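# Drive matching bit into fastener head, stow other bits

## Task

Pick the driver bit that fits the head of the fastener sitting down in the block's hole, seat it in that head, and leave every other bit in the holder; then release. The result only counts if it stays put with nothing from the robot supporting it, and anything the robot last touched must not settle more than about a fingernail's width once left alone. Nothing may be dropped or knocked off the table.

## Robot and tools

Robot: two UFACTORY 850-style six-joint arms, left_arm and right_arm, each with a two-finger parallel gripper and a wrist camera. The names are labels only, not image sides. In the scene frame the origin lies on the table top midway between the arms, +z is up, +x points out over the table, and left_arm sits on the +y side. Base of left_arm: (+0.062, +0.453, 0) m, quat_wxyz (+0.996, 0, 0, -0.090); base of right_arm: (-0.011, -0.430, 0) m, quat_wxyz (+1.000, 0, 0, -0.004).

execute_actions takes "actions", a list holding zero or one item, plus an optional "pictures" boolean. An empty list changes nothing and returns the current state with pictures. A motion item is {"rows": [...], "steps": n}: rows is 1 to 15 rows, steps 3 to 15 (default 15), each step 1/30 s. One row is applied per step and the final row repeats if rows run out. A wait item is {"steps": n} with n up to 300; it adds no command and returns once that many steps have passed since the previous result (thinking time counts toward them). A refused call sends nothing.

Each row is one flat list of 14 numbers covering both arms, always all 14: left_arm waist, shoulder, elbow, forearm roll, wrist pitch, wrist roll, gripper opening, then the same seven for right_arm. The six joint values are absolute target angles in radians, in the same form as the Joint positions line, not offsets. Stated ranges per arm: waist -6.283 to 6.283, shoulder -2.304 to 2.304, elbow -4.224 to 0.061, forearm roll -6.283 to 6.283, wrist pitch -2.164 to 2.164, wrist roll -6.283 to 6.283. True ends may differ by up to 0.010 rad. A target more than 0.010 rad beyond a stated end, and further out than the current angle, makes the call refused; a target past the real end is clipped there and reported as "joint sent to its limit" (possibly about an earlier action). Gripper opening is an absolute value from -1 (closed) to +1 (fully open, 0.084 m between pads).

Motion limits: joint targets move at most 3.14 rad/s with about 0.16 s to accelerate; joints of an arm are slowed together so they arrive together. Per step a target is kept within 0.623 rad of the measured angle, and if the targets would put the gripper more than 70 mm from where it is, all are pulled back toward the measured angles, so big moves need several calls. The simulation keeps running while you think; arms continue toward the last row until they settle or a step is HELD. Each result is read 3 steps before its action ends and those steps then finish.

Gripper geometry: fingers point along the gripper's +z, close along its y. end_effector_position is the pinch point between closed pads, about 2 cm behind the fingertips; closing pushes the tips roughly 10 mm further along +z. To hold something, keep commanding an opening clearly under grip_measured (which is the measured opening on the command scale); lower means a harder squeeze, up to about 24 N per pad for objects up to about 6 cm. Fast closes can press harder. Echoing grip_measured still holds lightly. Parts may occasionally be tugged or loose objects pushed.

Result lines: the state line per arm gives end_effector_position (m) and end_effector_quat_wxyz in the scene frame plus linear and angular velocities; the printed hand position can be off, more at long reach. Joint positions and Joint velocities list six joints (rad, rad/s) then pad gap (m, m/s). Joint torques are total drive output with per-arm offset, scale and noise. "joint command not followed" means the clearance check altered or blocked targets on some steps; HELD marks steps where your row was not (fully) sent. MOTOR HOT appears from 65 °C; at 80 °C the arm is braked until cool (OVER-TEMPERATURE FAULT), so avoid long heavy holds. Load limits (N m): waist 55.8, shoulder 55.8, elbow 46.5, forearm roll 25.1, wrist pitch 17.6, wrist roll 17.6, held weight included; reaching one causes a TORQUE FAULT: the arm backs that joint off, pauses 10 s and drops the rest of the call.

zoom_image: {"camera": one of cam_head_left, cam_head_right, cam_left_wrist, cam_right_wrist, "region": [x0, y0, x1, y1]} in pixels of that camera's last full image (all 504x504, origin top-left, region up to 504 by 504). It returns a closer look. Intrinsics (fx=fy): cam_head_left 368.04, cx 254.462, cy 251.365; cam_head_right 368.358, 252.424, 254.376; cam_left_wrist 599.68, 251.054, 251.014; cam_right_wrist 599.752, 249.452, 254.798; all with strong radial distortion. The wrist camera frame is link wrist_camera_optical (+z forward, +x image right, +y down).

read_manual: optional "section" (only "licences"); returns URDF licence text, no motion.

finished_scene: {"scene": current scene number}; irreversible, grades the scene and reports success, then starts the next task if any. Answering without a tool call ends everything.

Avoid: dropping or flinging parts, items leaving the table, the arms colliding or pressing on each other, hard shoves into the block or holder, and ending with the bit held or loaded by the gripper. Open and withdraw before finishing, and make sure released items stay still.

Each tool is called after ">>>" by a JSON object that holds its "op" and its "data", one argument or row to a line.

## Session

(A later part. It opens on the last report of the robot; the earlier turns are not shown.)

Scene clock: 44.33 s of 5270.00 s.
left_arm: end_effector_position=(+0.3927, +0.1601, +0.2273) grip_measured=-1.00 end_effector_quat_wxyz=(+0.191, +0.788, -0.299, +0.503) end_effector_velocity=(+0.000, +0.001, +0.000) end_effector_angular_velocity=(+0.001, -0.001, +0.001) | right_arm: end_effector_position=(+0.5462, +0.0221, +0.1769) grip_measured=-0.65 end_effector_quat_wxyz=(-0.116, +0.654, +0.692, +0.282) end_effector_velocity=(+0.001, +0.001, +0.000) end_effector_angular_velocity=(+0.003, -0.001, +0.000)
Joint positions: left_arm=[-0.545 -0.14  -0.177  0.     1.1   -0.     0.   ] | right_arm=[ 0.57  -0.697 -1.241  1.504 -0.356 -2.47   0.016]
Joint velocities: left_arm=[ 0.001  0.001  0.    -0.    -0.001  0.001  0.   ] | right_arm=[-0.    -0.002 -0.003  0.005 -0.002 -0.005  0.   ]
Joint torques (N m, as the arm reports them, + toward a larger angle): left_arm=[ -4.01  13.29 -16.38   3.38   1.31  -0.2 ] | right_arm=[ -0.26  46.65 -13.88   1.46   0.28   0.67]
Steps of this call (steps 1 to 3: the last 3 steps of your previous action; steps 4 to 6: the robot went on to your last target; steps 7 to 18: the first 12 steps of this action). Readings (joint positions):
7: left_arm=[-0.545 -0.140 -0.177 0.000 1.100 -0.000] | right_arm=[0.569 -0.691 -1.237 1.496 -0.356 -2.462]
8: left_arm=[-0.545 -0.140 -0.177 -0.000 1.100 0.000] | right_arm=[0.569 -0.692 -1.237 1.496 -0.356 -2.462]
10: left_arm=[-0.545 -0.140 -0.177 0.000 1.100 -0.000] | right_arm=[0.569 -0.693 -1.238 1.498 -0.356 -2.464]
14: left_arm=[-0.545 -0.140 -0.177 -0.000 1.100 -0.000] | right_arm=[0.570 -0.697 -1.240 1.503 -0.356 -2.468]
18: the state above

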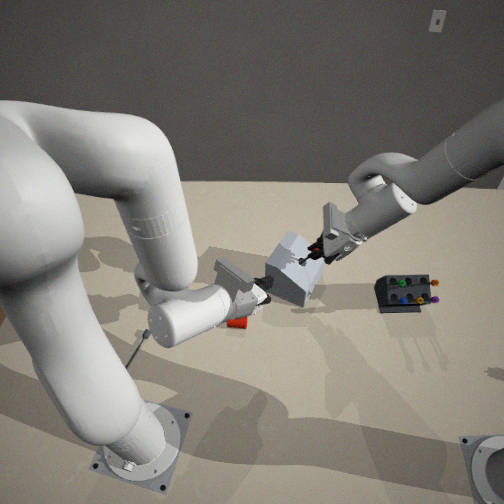

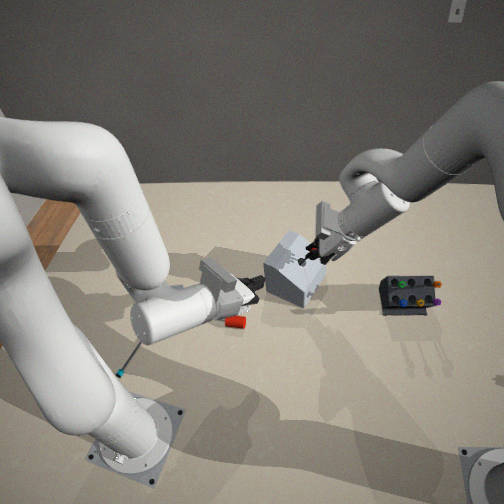

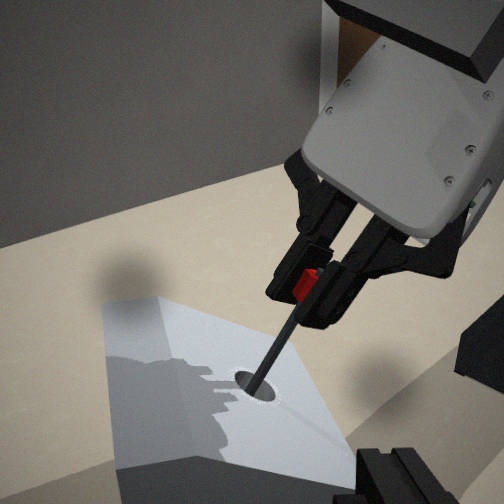

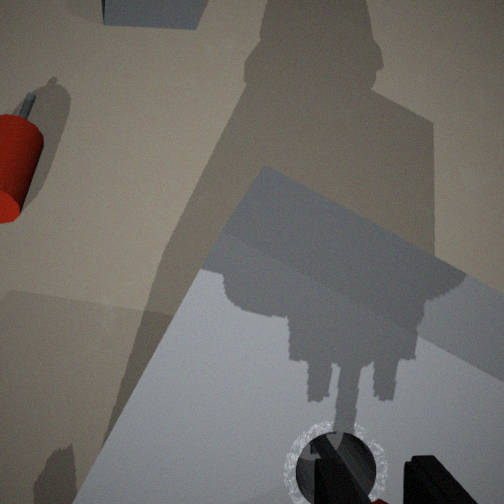

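>>> {"op": "execute_actions", "data": {
  "actions": [
    {"rows":[[-0.545,-0.14,-0.177,0,1.1,0,-1,0.5695,-0.6936,-1.2383,1.4988,-0.3561,-2.4647,-1],[-0.545,-0.14,-0.177,0,1.1,0,-1,0.5695,-0.6936,-1.2383,1.4988,-0.3561,-2.4647,-1],[-0.545,-0.14,-0.177,0,1.1,0,-1,0.5695,-0.6936,-1.2383,1.4988,-0.3561,-2.4647,-1],[-0.545,-0.14,-0.177,0,1.1,0,-1,0.5695,-0.6936,-1.2383,1.4988,-0.3561,-2.4647,-1],[-0.545,-0.14,-0.177,0,1.1,0,-1,0.5669,-0.6944,-1.2384,1.4986,-0.3574,-2.4669,-1]],"steps":15}
  ]
}}

>>> {"op": "execute_actions", "data": {
  "actions": []
}}

>>> {"op": "zoom_image", "data": {
  "camera": "cam_right_wrist",
  "region": [295,415,345,465]
}}

Scene clock: 44.93 s of 5270.00 s.
left_arm: end_effector_position=(+0.3927, +0.1601, +0.2273) grip_measured=-1.00 end_effector_quat_wxyz=(+0.191, +0.788, -0.299, +0.503) end_effector_velocity=(-0.000, +0.000, -0.001) end_effector_angular_velocity=(+0.001, +0.001, +0.000) | right_arm: end_effector_position=(+0.5463, +0.0200, +0.1775) grip_measured=-0.65 end_effector_quat_wxyz=(-0.116, +0.654, +0.693, +0.281) end_effector_velocity=(+0.001, -0.001, +0.001) end_effector_angular_velocity=(+0.001, -0.000, +0.001)
Joint positions: left_arm=[-0.545 -0.14  -0.177 -0.     1.1   -0.     0.   ] | right_arm=[ 0.567 -0.695 -1.238  1.499 -0.358 -2.467  0.016]
Joint velocities: left_arm=[ 0.    -0.001  0.    -0.    -0.     0.     0.   ] | right_arm=[-0.003  0.001  0.    -0.002 -0.003 -0.001  0.   ]
Joint torques (N m, as the arm reports them, + toward a larger angle): left_arm=[ -6.06  12.41 -15.68   3.58   1.37  -0.04] | right_arm=[ -0.4   49.53 -14.32   1.48   0.4    0.75]
Steps of this call (steps 1 to 3: the last 3 steps of your previous action; steps 4 to 6: the robot went on to your last target; steps 7 to 18: the first 12 steps of this action). Readings (joint positions):
7: left_arm=[-0.545 -0.140 -0.177 0.000 1.100 0.000] | right_arm=[0.570 -0.698 -1.241 1.505 -0.356 -2.470]
8: left_arm=[-0.545 -0.140 -0.177 -0.000 1.100 -0.000] | right_arm=[0.570 -0.697 -1.241 1.504 -0.356 -2.469]
10: left_arm=[-0.545 -0.140 -0.177 0.000 1.100 0.000] | right_arm=[0.570 -0.696 -1.239 1.501 -0.355 -2.467]
14: left_arm=[-0.545 -0.140 -0.177 0.000 1.100 0.000] | right_arm=[0.568 -0.695 -1.239 1.499 -0.357 -2.467]
18: the state above

Scene clock: 45.03 s of 5270.00 s.
left_arm: end_effector_position=(+0.3927, +0.1601, +0.2273) grip_measured=-1.00 end_effector_quat_wxyz=(+0.191, +0.788, -0.299, +0.503) end_effector_velocity=(-0.000, -0.001, -0.000) end_effector_angular_velocity=(-0.000, +0.002, -0.001) | right_arm: end_effector_position=(+0.5464, +0.0199, +0.1775) grip_measured=-0.65 end_effector_quat_wxyz=(-0.116, +0.654, +0.693, +0.281) end_effector_velocity=(+0.001, -0.001, -0.000) end_effector_angular_velocity=(-0.000, -0.000, -0.001)
Joint positions: left_arm=[-0.545 -0.14  -0.177  0.     1.1    0.     0.   ] | right_arm=[ 0.567 -0.695 -1.238  1.499 -0.358 -2.467  0.016]
Joint velocities: left_arm=[-0.001  0.001 -0.001  0.    -0.002 -0.001  0.   ] | right_arm=[-0.001 -0.001 -0.001 -0.    -0.    -0.     0.   ]
Joint torques (N m, as the arm reports them, + toward a larger angle): left_arm=[ -2.22  11.94 -15.67   2.9    1.28  -0.23] | right_arm=[ -1.36  49.89 -14.2    1.59   0.34   0.71]
Kept back: nothing.
Steps of this call (steps 1 to 3: the last 3 steps of your previous action). Readings (joint positions):
1: left_arm=[-0.545 -0.140 -0.177 -0.000 1.100 0.000] | right_arm=[0.567 -0.695 -1.238 1.499 -0.358 -2.467]
2: left_arm=[-0.545 -0.140 -0.177 -0.000 1.100 -0.000] | right_arm=[0.567 -0.695 -1.238 1.499 -0.358 -2.467]
3: the state above

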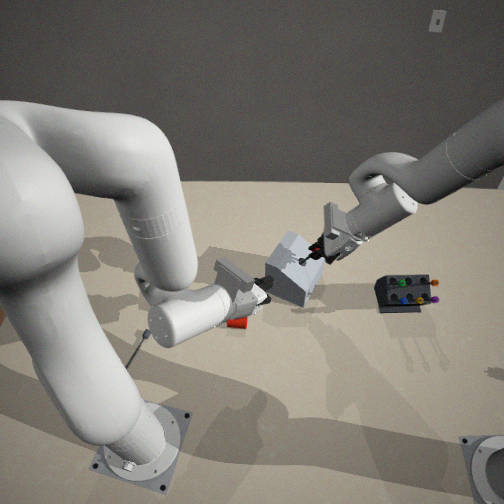

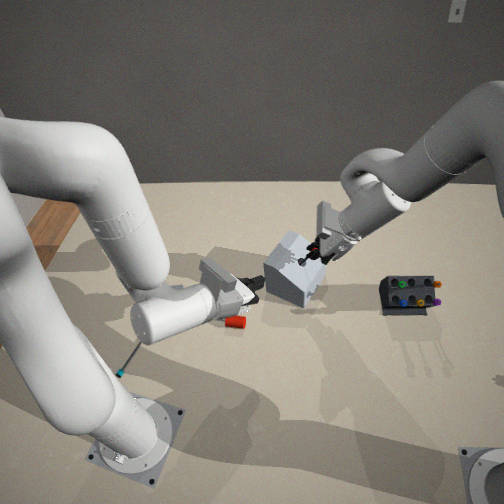

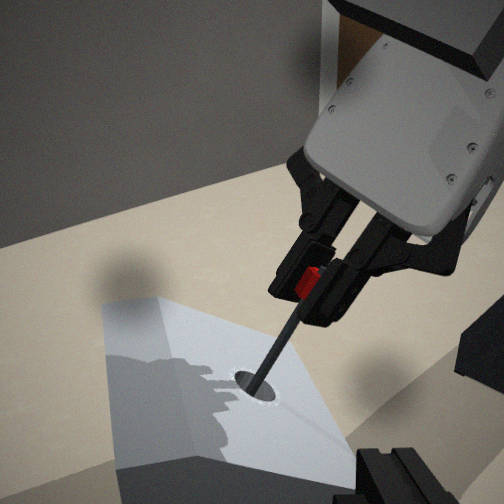

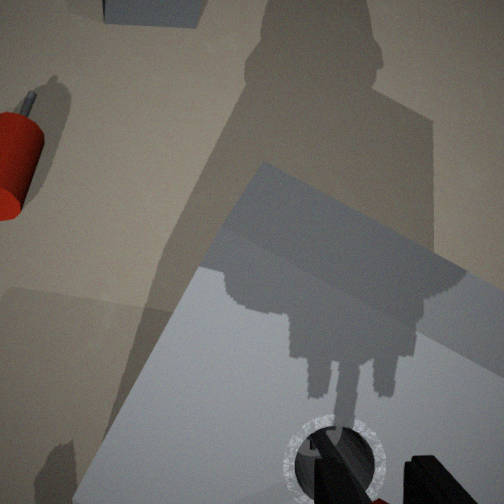

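Region (295, 415, 345, 465) of cam_right_wrist's 504x504 image, scaled by 10.080, with more detail than that image has.

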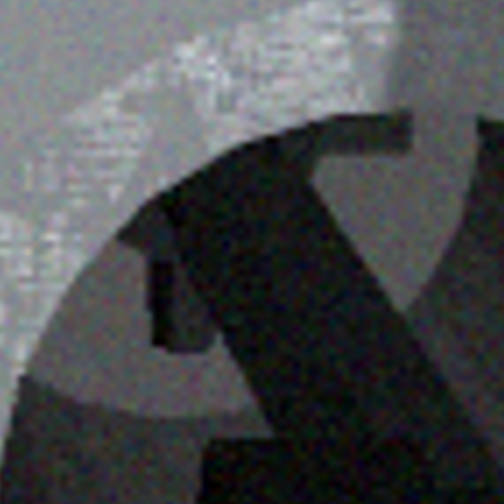

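>>> {"op": "execute_actions", "data": {
  "actions": [
    {"rows":[[-0.545,-0.14,-0.177,0,1.1,0,-1,0.5685,-0.6939,-1.2383,1.4987,-0.3566,-2.4655,-1],[-0.545,-0.14,-0.177,0,1.1,0,-1,0.5685,-0.6939,-1.2383,1.4987,-0.3566,-2.4655,-1],[-0.545,-0.14,-0.177,0,1.1,0,-1,0.5685,-0.6939,-1.2383,1.4987,-0.3566,-2.4655,-1],[-0.545,-0.14,-0.177,0,1.1,0,-1,0.5685,-0.6939,-1.2383,1.4987,-0.3566,-2.4655,-1],[-0.545,-0.14,-0.177,0,1.1,0,-1,0.5685,-0.6939,-1.2383,1.4987,-0.3566,-2.4655,-1],[-0.545,-0.14,-0.177,0,1.1,0,-1,0.5692,-0.6973,-1.2404,1.5031,-0.3562,-2.4696,-1]],"steps":15}
  ]
}}

>>> {"op": "execute_actions", "data": {
  "actions": [
    {"steps":4}
  ],
  "pictures": true
}}

>>> {"op": "zoom_image", "data": {
  "camera": "cam_right_wrist",
  "region": [295,415,345,465]
}}

Scene clock: 45.73 s of 5270.00 s.
left_arm: end_effector_position=(+0.3927, +0.1601, +0.2273) grip_measured=-1.00 end_effector_quat_wxyz=(+0.191, +0.788, -0.299, +0.503) end_effector_velocity=(-0.001, -0.000, -0.001) end_effector_angular_velocity=(+0.002, +0.002, -0.002) | right_arm: end_effector_position=(+0.5464, +0.0212, +0.1768) grip_measured=-0.65 end_effector_quat_wxyz=(-0.116, +0.654, +0.693, +0.281) end_effector_velocity=(+0.000, +0.002, -0.001) end_effector_angular_velocity=(+0.000, -0.001, +0.003)
Joint positions: left_arm=[-0.545 -0.14  -0.177 -0.     1.1    0.     0.   ] | right_arm=[ 0.569 -0.697 -1.24   1.502 -0.356 -2.469  0.016]
Joint velocities: left_arm=[-0.002  0.     0.001 -0.    -0.002  0.     0.   ] | right_arm=[ 0.002 -0.004 -0.003  0.005  0.    -0.006 -0.   ]
Joint torques (N m, as the arm reports them, + toward a larger angle): left_arm=[ -6.41   9.4  -15.45   3.66   1.38  -0.22] | right_arm=[ -1.24  49.49 -13.86   1.56   0.21   0.73]
Steps of this call (steps 1 to 9: the robot went on to your last target; steps 10 to 21: the first 12 steps of this action). Readings (joint positions):
10: left_arm=[-0.545 -0.140 -0.177 -0.000 1.100 0.000] | right_arm=[0.567 -0.694 -1.238 1.499 -0.357 -2.467]
11: left_arm=[-0.545 -0.140 -0.177 0.000 1.100 -0.000] | right_arm=[0.567 -0.694 -1.238 1.499 -0.357 -2.467]
13: left_arm=[-0.545 -0.140 -0.177 -0.000 1.100 -0.000] | right_arm=[0.568 -0.694 -1.238 1.499 -0.357 -2.466]
17: left_arm=[-0.545 -0.140 -0.177 0.000 1.100 -0.000] | right_arm=[0.569 -0.695 -1.239 1.500 -0.356 -2.467]
21: the state above

Scene clock: 45.87 s of 5270.00 s.
left_arm: end_effector_position=(+0.3927, +0.1601, +0.2273) grip_measured=-1.00 end_effector_quat_wxyz=(+0.191, +0.788, -0.299, +0.503) end_effector_velocity=(+0.000, -0.001, +0.001) end_effector_angular_velocity=(-0.001, -0.002, -0.002) | right_arm: end_effector_position=(+0.5464, +0.0213, +0.1767) grip_measured=-0.65 end_effector_quat_wxyz=(-0.116, +0.654, +0.693, +0.282) end_effector_velocity=(+0.000, +0.000, -0.000) end_effector_angular_velocity=(+0.001, +0.001, -0.001)
Joint positions: left_arm=[-0.545 -0.14  -0.177 -0.     1.1   -0.     0.   ] | right_arm=[ 0.569 -0.697 -1.24   1.503 -0.356 -2.469  0.016]
Joint velocities: left_arm=[-0.001  0.001 -0.001 -0.     0.001  0.001  0.   ] | right_arm=[ 0.    -0.001 -0.     0.003 -0.    -0.001 -0.   ]
Joint torques (N m, as the arm reports them, + toward a larger angle): left_arm=[ -6.    12.75 -15.73   3.83   1.16  -0.23] | right_arm=[ -1.7   49.3  -13.93   1.18   0.28   0.75]
Kept back: nothing.
Steps of this call (steps 1 to 3: the last 3 steps of your previous action; step 4: the robot went on to your last target). Readings (joint positions):
1: left_arm=[-0.545 -0.140 -0.177 0.000 1.100 -0.000] | right_arm=[0.569 -0.697 -1.240 1.503 -0.356 -2.469]
2: left_arm=[-0.545 -0.140 -0.177 -0.000 1.100 -0.000] | right_arm=[0.569 -0.697 -1.240 1.503 -0.356 -2.469]
4: the state above

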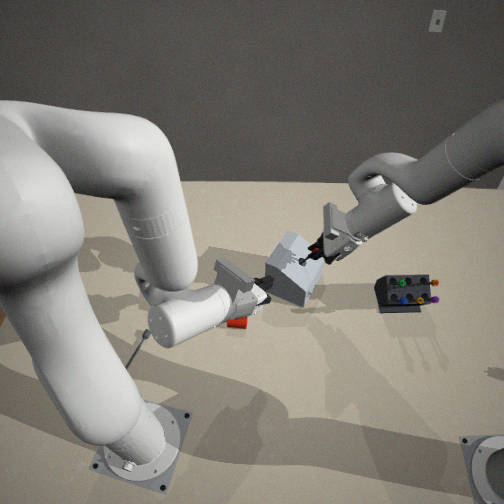

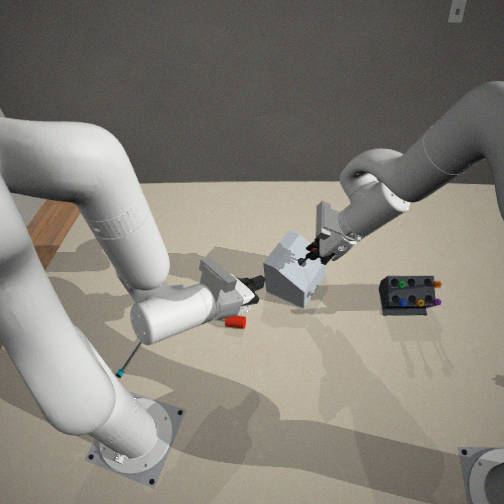

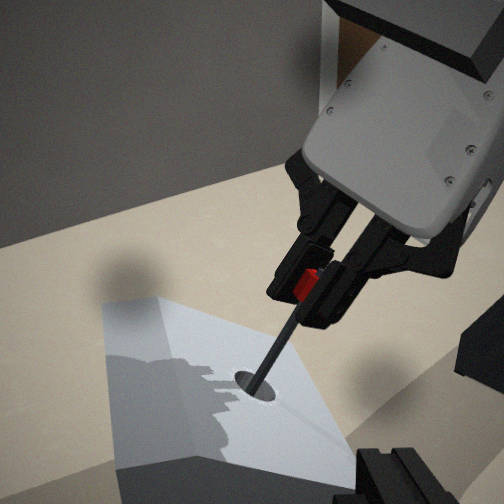

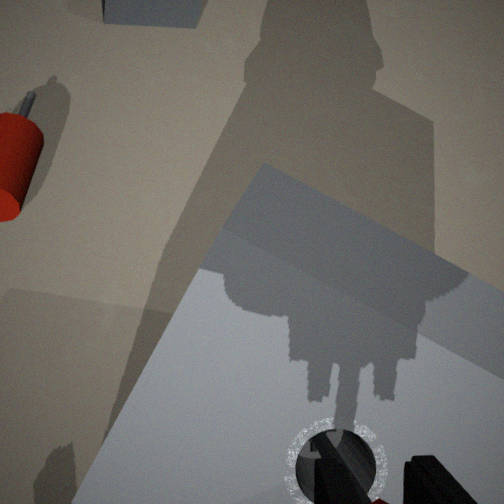

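Region (295, 415, 345, 465) of cam_right_wrist's 504x504 image, scaled by 10.080, with more detail than that image has.

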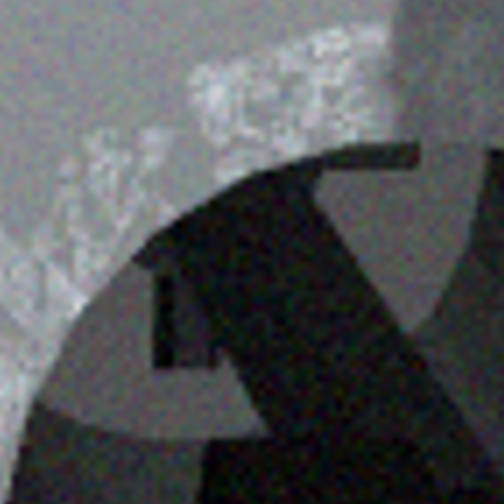

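>>> {"op": "execute_actions", "data": {
  "actions": [
    {"rows":[[-0.545,-0.14,-0.177,0,1.1,0,-1,0.5699,-0.7007,-1.2425,1.5075,-0.3558,-2.4737,-1]],"steps":15}
  ],
  "pictures": true
}}

>>> {"op": "zoom_image", "data": {
  "camera": "cam_right_wrist",
  "region": [295,415,345,465]
}}

Scene clock: 46.50 s of 5270.00 s.
left_arm: end_effector_position=(+0.3927, +0.1601, +0.2273) grip_measured=-1.00 end_effector_quat_wxyz=(+0.191, +0.788, -0.299, +0.503) end_effector_velocity=(-0.000, +0.000, -0.000) end_effector_angular_velocity=(+0.001, +0.002, +0.001) | right_arm: end_effector_position=(+0.5472, +0.0224, +0.1769) grip_measured=-0.65 end_effector_quat_wxyz=(-0.116, +0.654, +0.692, +0.283) end_effector_velocity=(-0.000, +0.000, -0.001) end_effector_angular_velocity=(-0.001, -0.000, -0.000)
Joint positions: left_arm=[-0.545 -0.14  -0.177 -0.     1.1   -0.     0.   ] | right_arm=[ 0.57  -0.699 -1.243  1.507 -0.357 -2.474  0.016]
Joint velocities: left_arm=[ 0.     0.     0.001 -0.    -0.001 -0.     0.   ] | right_arm=[ 0.001 -0.001  0.     0.001  0.001 -0.001 -0.   ]
Joint torques (N m, as the arm reports them, + toward a larger angle): left_arm=[ -6.31  11.57 -15.08   3.7    1.38  -0.05] | right_arm=[ 1.64 28.58 -9.96  1.71  1.18  0.83]
Steps of this call (steps 1 to 7: the robot went on to your last target; steps 8 to 19: the first 12 steps of this action). Readings (joint positions):
8: left_arm=[-0.545 -0.140 -0.177 -0.000 1.100 0.000] | right_arm=[0.569 -0.697 -1.240 1.503 -0.356 -2.470]
9: left_arm=[-0.545 -0.140 -0.177 0.000 1.100 0.000] | right_arm=[0.569 -0.698 -1.241 1.504 -0.356 -2.470]
11: left_arm=[-0.545 -0.140 -0.177 0.000 1.100 -0.000] | right_arm=[0.569 -0.698 -1.242 1.506 -0.357 -2.472]
15: left_arm=[-0.545 -0.140 -0.177 -0.000 1.100 -0.000] | right_arm=[0.569 -0.699 -1.243 1.507 -0.357 -2.473]
19: the state above

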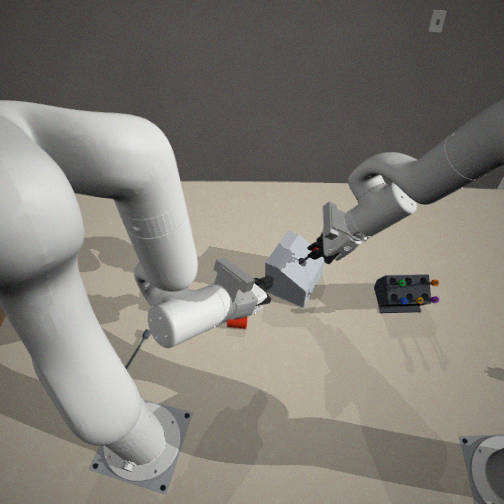

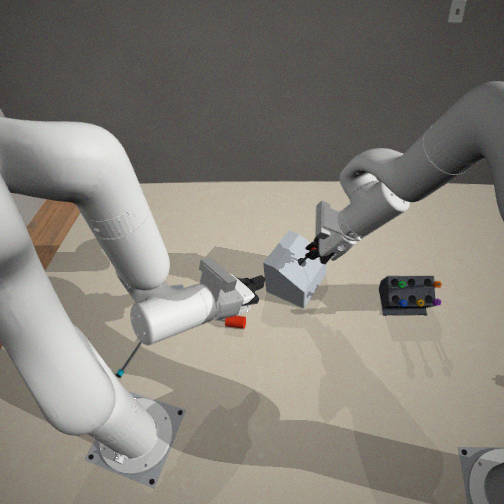

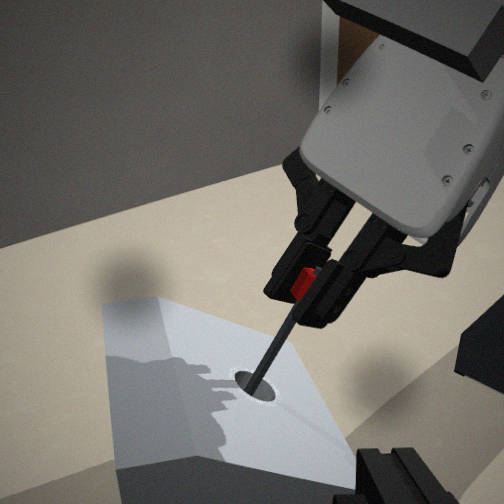

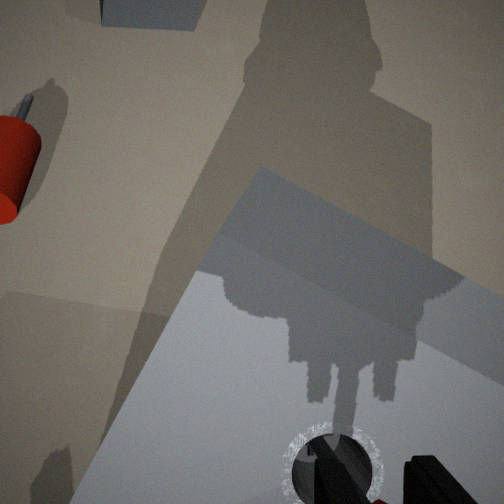

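Region (295, 415, 345, 465) of cam_right_wrist's 504x504 image, scaled by 10.080, with more detail than that image has.

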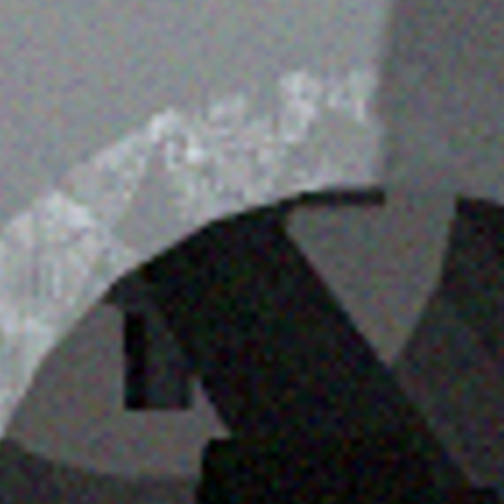

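>>> {"op": "execute_actions", "data": {
  "actions": [
    {"rows":[[-0.545,-0.14,-0.177,0,1.1,0,-1,0.5692,-0.6975,-1.2405,1.5033,-0.3562,-2.4698,-1],[-0.545,-0.14,-0.177,0,1.1,0,-1,0.5692,-0.6975,-1.2405,1.5033,-0.3562,-2.4698,-1],[-0.545,-0.14,-0.177,0,1.1,0,-1,0.5692,-0.6975,-1.2405,1.5033,-0.3562,-2.4698,-1],[-0.545,-0.14,-0.177,0,1.1,0,-1,0.5692,-0.6975,-1.2405,1.5033,-0.3562,-2.4698,-0.8],[-0.545,-0.14,-0.177,0,1.1,0,-1,0.5692,-0.6975,-1.2405,1.5033,-0.3562,-2.4698,-0.68],[-0.545,-0.14,-0.177,0,1.1,0,-1,0.5692,-0.6975,-1.2405,1.5033,-0.3562,-2.4698,-0.62],[-0.545,-0.14,-0.177,0,1.1,0,-1,0.5692,-0.6975,-1.2405,1.5033,-0.3562,-2.4698,-0.58],[-0.545,-0.14,-0.177,0,1.1,0,-1,0.5692,-0.6975,-1.2405,1.5033,-0.3562,-2.4698,-0.54],[-0.545,-0.14,-0.177,0,1.1,0,-1,0.5692,-0.6975,-1.2405,1.5033,-0.3562,-2.4698,-0.48],[-0.545,-0.14,-0.177,0,1.1,0,-1,0.5692,-0.6975,-1.2405,1.5033,-0.3562,-2.4698,-0.4],[-0.545,-0.14,-0.177,0,1.1,0,-1,0.5692,-0.6975,-1.2405,1.5033,-0.3562,-2.4698,-0.25],[-0.545,-0.14,-0.177,0,1.1,0,-1,0.5692,-0.6975,-1.2405,1.5033,-0.3562,-2.4698,-0.05],[-0.545,-0.14,-0.177,0,1.1,0,-1,0.5692,-0.6975,-1.2405,1.5033,-0.3562,-2.4698,0.2]],"steps":15}
  ]
}}

>>> {"op": "execute_actions", "data": {
  "actions": [
    {"steps":8}
  ],
  "pictures": true
}}

>>> {"op": "zoom_image", "data": {
  "camera": "cam_right_wrist",
  "region": [285,415,355,485]
}}

Scene clock: 47.30 s of 5270.00 s.
left_arm: end_effector_position=(+0.3927, +0.1601, +0.2273) grip_measured=-1.00 end_effector_quat_wxyz=(+0.191, +0.788, -0.299, +0.503) end_effector_velocity=(+0.000, +0.001, -0.000) end_effector_angular_velocity=(+0.001, +0.000, +0.001) | right_arm: end_effector_position=(+0.5456, +0.0209, +0.1745) grip_measured=-0.26 end_effector_quat_wxyz=(-0.116, +0.654, +0.693, +0.280) end_effector_velocity=(+0.006, +0.003, +0.014) end_effector_angular_velocity=(+0.016, -0.015, +0.001)
Joint positions: left_arm=[-0.545 -0.14  -0.177  0.     1.1    0.     0.   ] | right_arm=[ 0.57  -0.699 -1.239  1.503 -0.355 -2.47   0.033]
Joint velocities: left_arm=[ 0.001  0.001  0.001  0.    -0.001  0.     0.   ] | right_arm=[-0.003  0.013 -0.01  -0.002 -0.007  0.001  0.215]
Joint torques (N m, as the arm reports them, + toward a larger angle): left_arm=[ -3.13  12.19 -15.85   3.44   1.51  -0.45] | right_arm=[ -0.47  48.47 -13.57   1.44   0.02   0.76]
Steps of this call (steps 1 to 3: the last 3 steps of your previous action; steps 4 to 12: the robot went on to your last target; steps 13 to 24: the first 12 steps of this action). Readings (joint positions):
13: left_arm=[-0.545 -0.140 -0.177 0.000 1.100 -0.000] | right_arm=[0.570 -0.700 -1.243 1.508 -0.356 -2.474]
14: left_arm=[-0.545 -0.140 -0.177 -0.000 1.100 -0.000] | right_arm=[0.570 -0.700 -1.242 1.507 -0.356 -2.473]
16: left_arm=[-0.545 -0.140 -0.177 0.000 1.100 -0.000] | right_arm=[0.570 -0.699 -1.241 1.505 -0.355 -2.471]
20: left_arm=[-0.545 -0.140 -0.177 -0.000 1.100 0.000] | right_arm=[0.570 -0.700 -1.240 1.504 -0.355 -2.470]
24: the state above

Scene clock: 47.57 s of 5270.00 s.
left_arm: end_effector_position=(+0.3927, +0.1601, +0.2273) grip_measured=-1.00 end_effector_quat_wxyz=(+0.191, +0.788, -0.299, +0.503) end_effector_velocity=(-0.001, -0.001, -0.000) end_effector_angular_velocity=(+0.001, -0.000, -0.002) | right_arm: end_effector_position=(+0.5463, +0.0213, +0.1763) grip_measured=+0.19 end_effector_quat_wxyz=(-0.116, +0.654, +0.693, +0.281) end_effector_velocity=(+0.001, +0.001, +0.003) end_effector_angular_velocity=(+0.004, -0.002, -0.001)
Joint positions: left_arm=[-0.545 -0.14  -0.177  0.     1.1    0.     0.   ] | right_arm=[ 0.569 -0.698 -1.24   1.503 -0.356 -2.47   0.052]
Joint velocities: left_arm=[-0.002 -0.001  0.     0.     0.001  0.001  0.   ] | right_arm=[-0.     0.003 -0.001  0.002 -0.002  0.     0.   ]
Joint torques (N m, as the arm reports them, + toward a larger angle): left_arm=[ -2.76  10.72 -14.94   4.24   1.35  -0.14] | right_arm=[ -0.88  49.34 -13.69   1.44   0.17   0.7 ]
Kept back: nothing.
Steps of this call (steps 1 to 3: the last 3 steps of your previous action; steps 4 to 8: the robot went on to your last target). Readings (joint positions):
1: left_arm=[-0.545 -0.140 -0.177 0.000 1.100 -0.000] | right_arm=[0.570 -0.699 -1.240 1.503 -0.355 -2.470]
2: left_arm=[-0.545 -0.140 -0.177 -0.000 1.100 0.000] | right_arm=[0.569 -0.699 -1.240 1.503 -0.355 -2.470]
4: left_arm=[-0.545 -0.140 -0.177 0.000 1.100 -0.000] | right_arm=[0.569 -0.698 -1.240 1.503 -0.356 -2.470]
8: the state above

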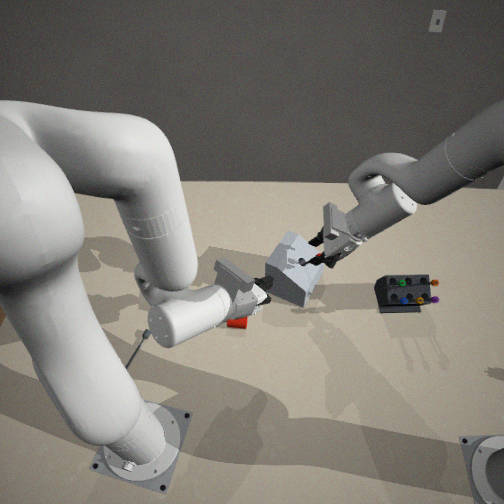

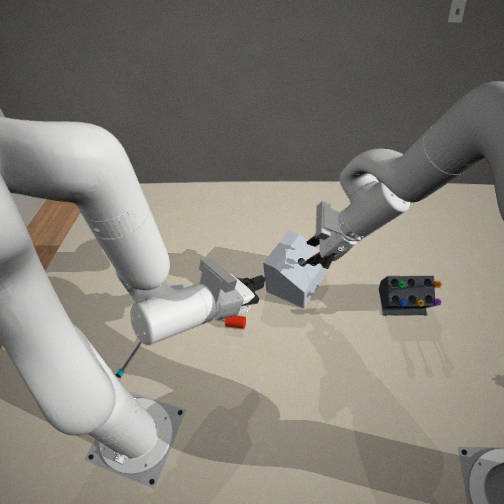

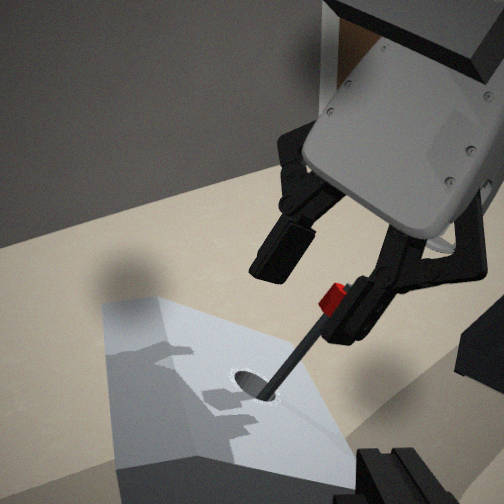

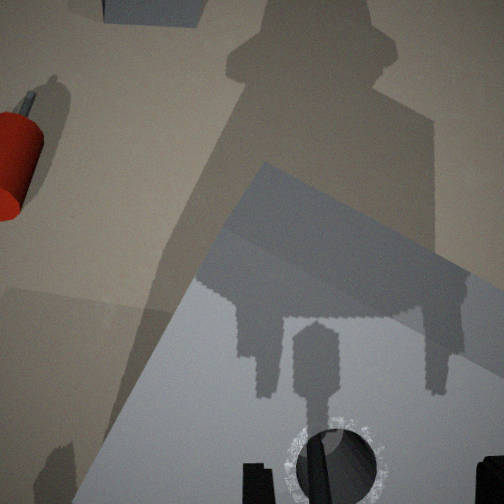

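Region (285, 415, 355, 485) of cam_right_wrist's 504x504 image, scaled by 7.200, with more detail than that image has.

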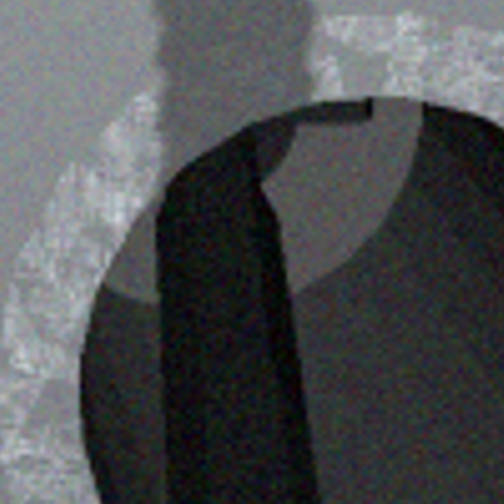

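>>> {"op": "execute_actions", "data": {
  "actions": [
    {"rows":[[-0.545,-0.14,-0.177,0,1.1,0,-1,0.5386,-0.5346,-1.151,1.2927,-0.3858,-2.2716,1]],"steps":12}
  ]
}}

>>> {"op": "execute_actions", "data": {
  "actions": [
    {"rows":[[-0.545,-0.14,-0.177,0,1.1,0,-1,0.47,-0.438,-1.1139,1.1573,-0.415,-2.1403,1]],"steps":15}
  ]
}}

>>> {"op": "execute_actions", "data": {
  "actions": [
    {"steps":6}
  ],
  "pictures": true
}}

Scene clock: 48.00 s of 5270.00 s.
left_arm: end_effector_position=(+0.3927, +0.1601, +0.2273) grip_measured=-1.00 end_effector_quat_wxyz=(+0.191, +0.788, -0.299, +0.503) end_effector_velocity=(+0.000, -0.000, +0.001) end_effector_angular_velocity=(-0.002, -0.001, +0.000) | right_arm: end_effector_position=(+0.5329, -0.0049, +0.2334) grip_measured=+1.00 end_effector_quat_wxyz=(-0.116, +0.653, +0.693, +0.283) end_effector_velocity=(-0.044, -0.059, +0.082) end_effector_angular_velocity=(-0.027, +0.031, -0.005)
Joint positions: left_arm=[-0.545 -0.14  -0.177 -0.     1.1    0.     0.   ] | right_arm=[ 0.543 -0.556 -1.167  1.325 -0.381 -2.303  0.084]
Joint velocities: left_arm=[-0.     0.    -0.001 -0.     0.001 -0.001  0.   ] | right_arm=[-0.047  0.257  0.163 -0.353 -0.051  0.339 -0.   ]
Joint torques (N m, as the arm reports them, + toward a larger angle): left_arm=[ -4.63  10.15 -15.04   4.22   1.47  -0.08] | right_arm=[ -0.03  27.98 -12.35   3.84   0.37   0.4 ]
Steps of this call (steps 1 to 4: the robot went on to your last target; steps 5 to 13: the first 9 steps of this action). Readings (joint positions):
5: left_arm=[-0.545 -0.140 -0.177 0.000 1.100 0.000] | right_arm=[0.569 -0.698 -1.240 1.503 -0.356 -2.470]
6: left_arm=[-0.545 -0.140 -0.177 -0.000 1.100 -0.000] | right_arm=[0.569 -0.696 -1.239 1.500 -0.357 -2.467]
8: left_arm=[-0.545 -0.140 -0.177 -0.000 1.100 -0.000] | right_arm=[0.564 -0.670 -1.222 1.464 -0.362 -2.431]
12: left_arm=[-0.545 -0.140 -0.177 0.000 1.100 -0.000] | right_arm=[0.545 -0.568 -1.173 1.339 -0.379 -2.317]
13: the state above

Scene clock: 48.50 s of 5270.00 s.
left_arm: end_effector_position=(+0.3927, +0.1601, +0.2273) grip_measured=-1.00 end_effector_quat_wxyz=(+0.191, +0.788, -0.299, +0.503) end_effector_velocity=(-0.001, +0.000, -0.001) end_effector_angular_velocity=(+0.001, +0.001, -0.000) | right_arm: end_effector_position=(+0.5370, -0.0538, +0.2775) grip_measured=+1.00 end_effector_quat_wxyz=(-0.109, +0.671, +0.677, +0.284) end_effector_velocity=(-0.003, -0.018, +0.010) end_effector_angular_velocity=(-0.006, +0.013, -0.017)
Joint positions: left_arm=[-0.545 -0.14  -0.177 -0.     1.1   -0.     0.   ] | right_arm=[ 0.473 -0.442 -1.115  1.163 -0.414 -2.146  0.084]
Joint velocities: left_arm=[-0.001 -0.     0.001 -0.    -0.    -0.     0.   ] | right_arm=[-0.024  0.036  0.022 -0.059 -0.015  0.06  -0.   ]
Joint torques (N m, as the arm reports them, + toward a larger angle): left_arm=[ -4.53  10.83 -14.83   3.68   1.37  -0.16] | right_arm=[ -1.13  42.92 -14.92   1.6    0.26   0.5 ]
Steps of this call (steps 1 to 3: the last 3 steps of your previous action; steps 4 to 15: the first 12 steps of this action). Readings (joint positions):
4: left_arm=[-0.545 -0.140 -0.177 0.000 1.100 0.000] | right_arm=[0.540 -0.541 -1.154 1.301 -0.385 -2.279]
5: left_arm=[-0.545 -0.140 -0.177 -0.000 1.100 0.000] | right_arm=[0.538 -0.538 -1.152 1.295 -0.386 -2.274]
7: left_arm=[-0.545 -0.140 -0.177 -0.000 1.100 0.000] | right_arm=[0.522 -0.513 -1.140 1.258 -0.394 -2.237]
11: left_arm=[-0.545 -0.140 -0.177 -0.000 1.100 -0.000] | right_arm=[0.480 -0.453 -1.122 1.181 -0.409 -2.164]
15: the state above

Scene clock: 48.70 s of 5270.00 s.
left_arm: end_effector_position=(+0.3927, +0.1601, +0.2273) grip_measured=-1.00 end_effector_quat_wxyz=(+0.191, +0.788, -0.299, +0.503) end_effector_velocity=(-0.001, -0.000, -0.000) end_effector_angular_velocity=(+0.000, +0.000, -0.001) | right_arm: end_effector_position=(+0.5371, -0.0554, +0.2789) grip_measured=+1.00 end_effector_quat_wxyz=(-0.109, +0.671, +0.676, +0.284) end_effector_velocity=(+0.001, -0.003, +0.004) end_effector_angular_velocity=(+0.001, -0.003, -0.004)
Joint positions: left_arm=[-0.545 -0.14  -0.177  0.     1.1    0.     0.   ] | right_arm=[ 0.471 -0.439 -1.114  1.158 -0.415 -2.141  0.084]
Joint velocities: left_arm=[-0.001 -0.     0.001  0.     0.001 -0.     0.   ] | right_arm=[-0.004  0.007  0.001 -0.008 -0.002  0.008 -0.   ]
Joint torques (N m, as the arm reports them, + toward a larger angle): left_arm=[ -3.87  11.71 -14.5    4.27   1.21  -0.44] | right_arm=[ -1.02  43.27 -14.76   1.73   0.35   0.85]
Kept back: nothing.
Steps of this call (steps 1 to 3: the last 3 steps of your previous action; steps 4 to 6: the robot went on to your last target). Readings (joint positions):
1: left_arm=[-0.545 -0.140 -0.177 -0.000 1.100 0.000] | right_arm=[0.472 -0.441 -1.115 1.162 -0.414 -2.144]
2: left_arm=[-0.545 -0.140 -0.177 0.000 1.100 0.000] | right_arm=[0.472 -0.441 -1.115 1.160 -0.414 -2.143]
4: left_arm=[-0.545 -0.140 -0.177 0.000 1.100 -0.000] | right_arm=[0.471 -0.440 -1.114 1.159 -0.415 -2.142]
6: the state above

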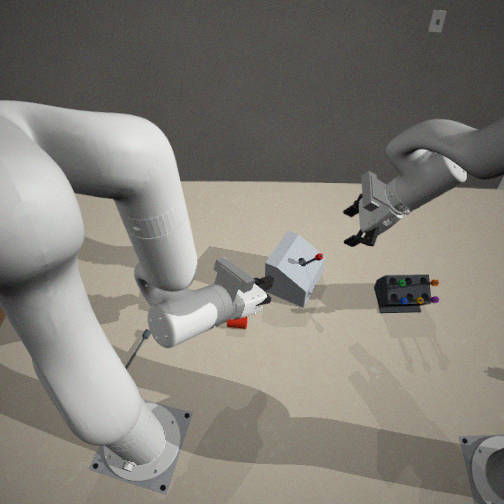

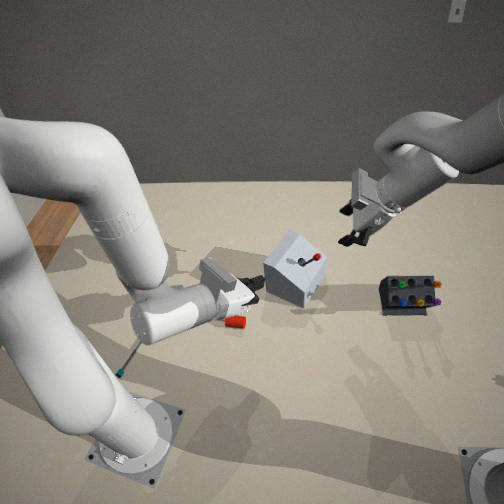

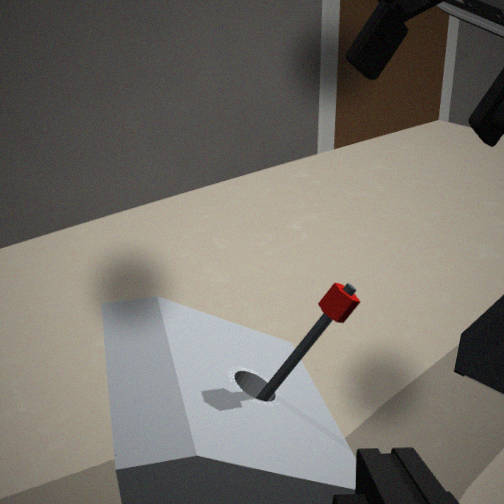

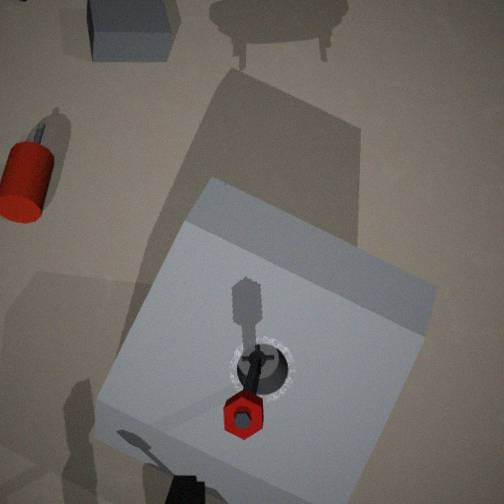

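>>> {"op": "zoom_image", "data": {
  "camera": "cam_right_wrist",
  "region": [232,335,292,395]
}}

Region (232, 335, 292, 395) of cam_right_wrist's 504x504 image, scaled by 8.400, with more detail than that image has.

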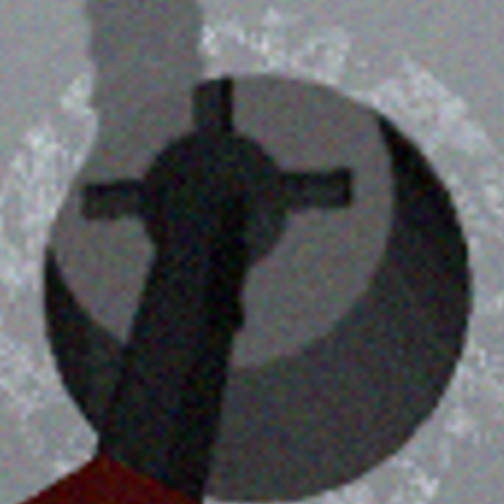

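>>> {"op": "finished_scene", "data": {
  "scene": 1
}}

The scene is finished: the task was done.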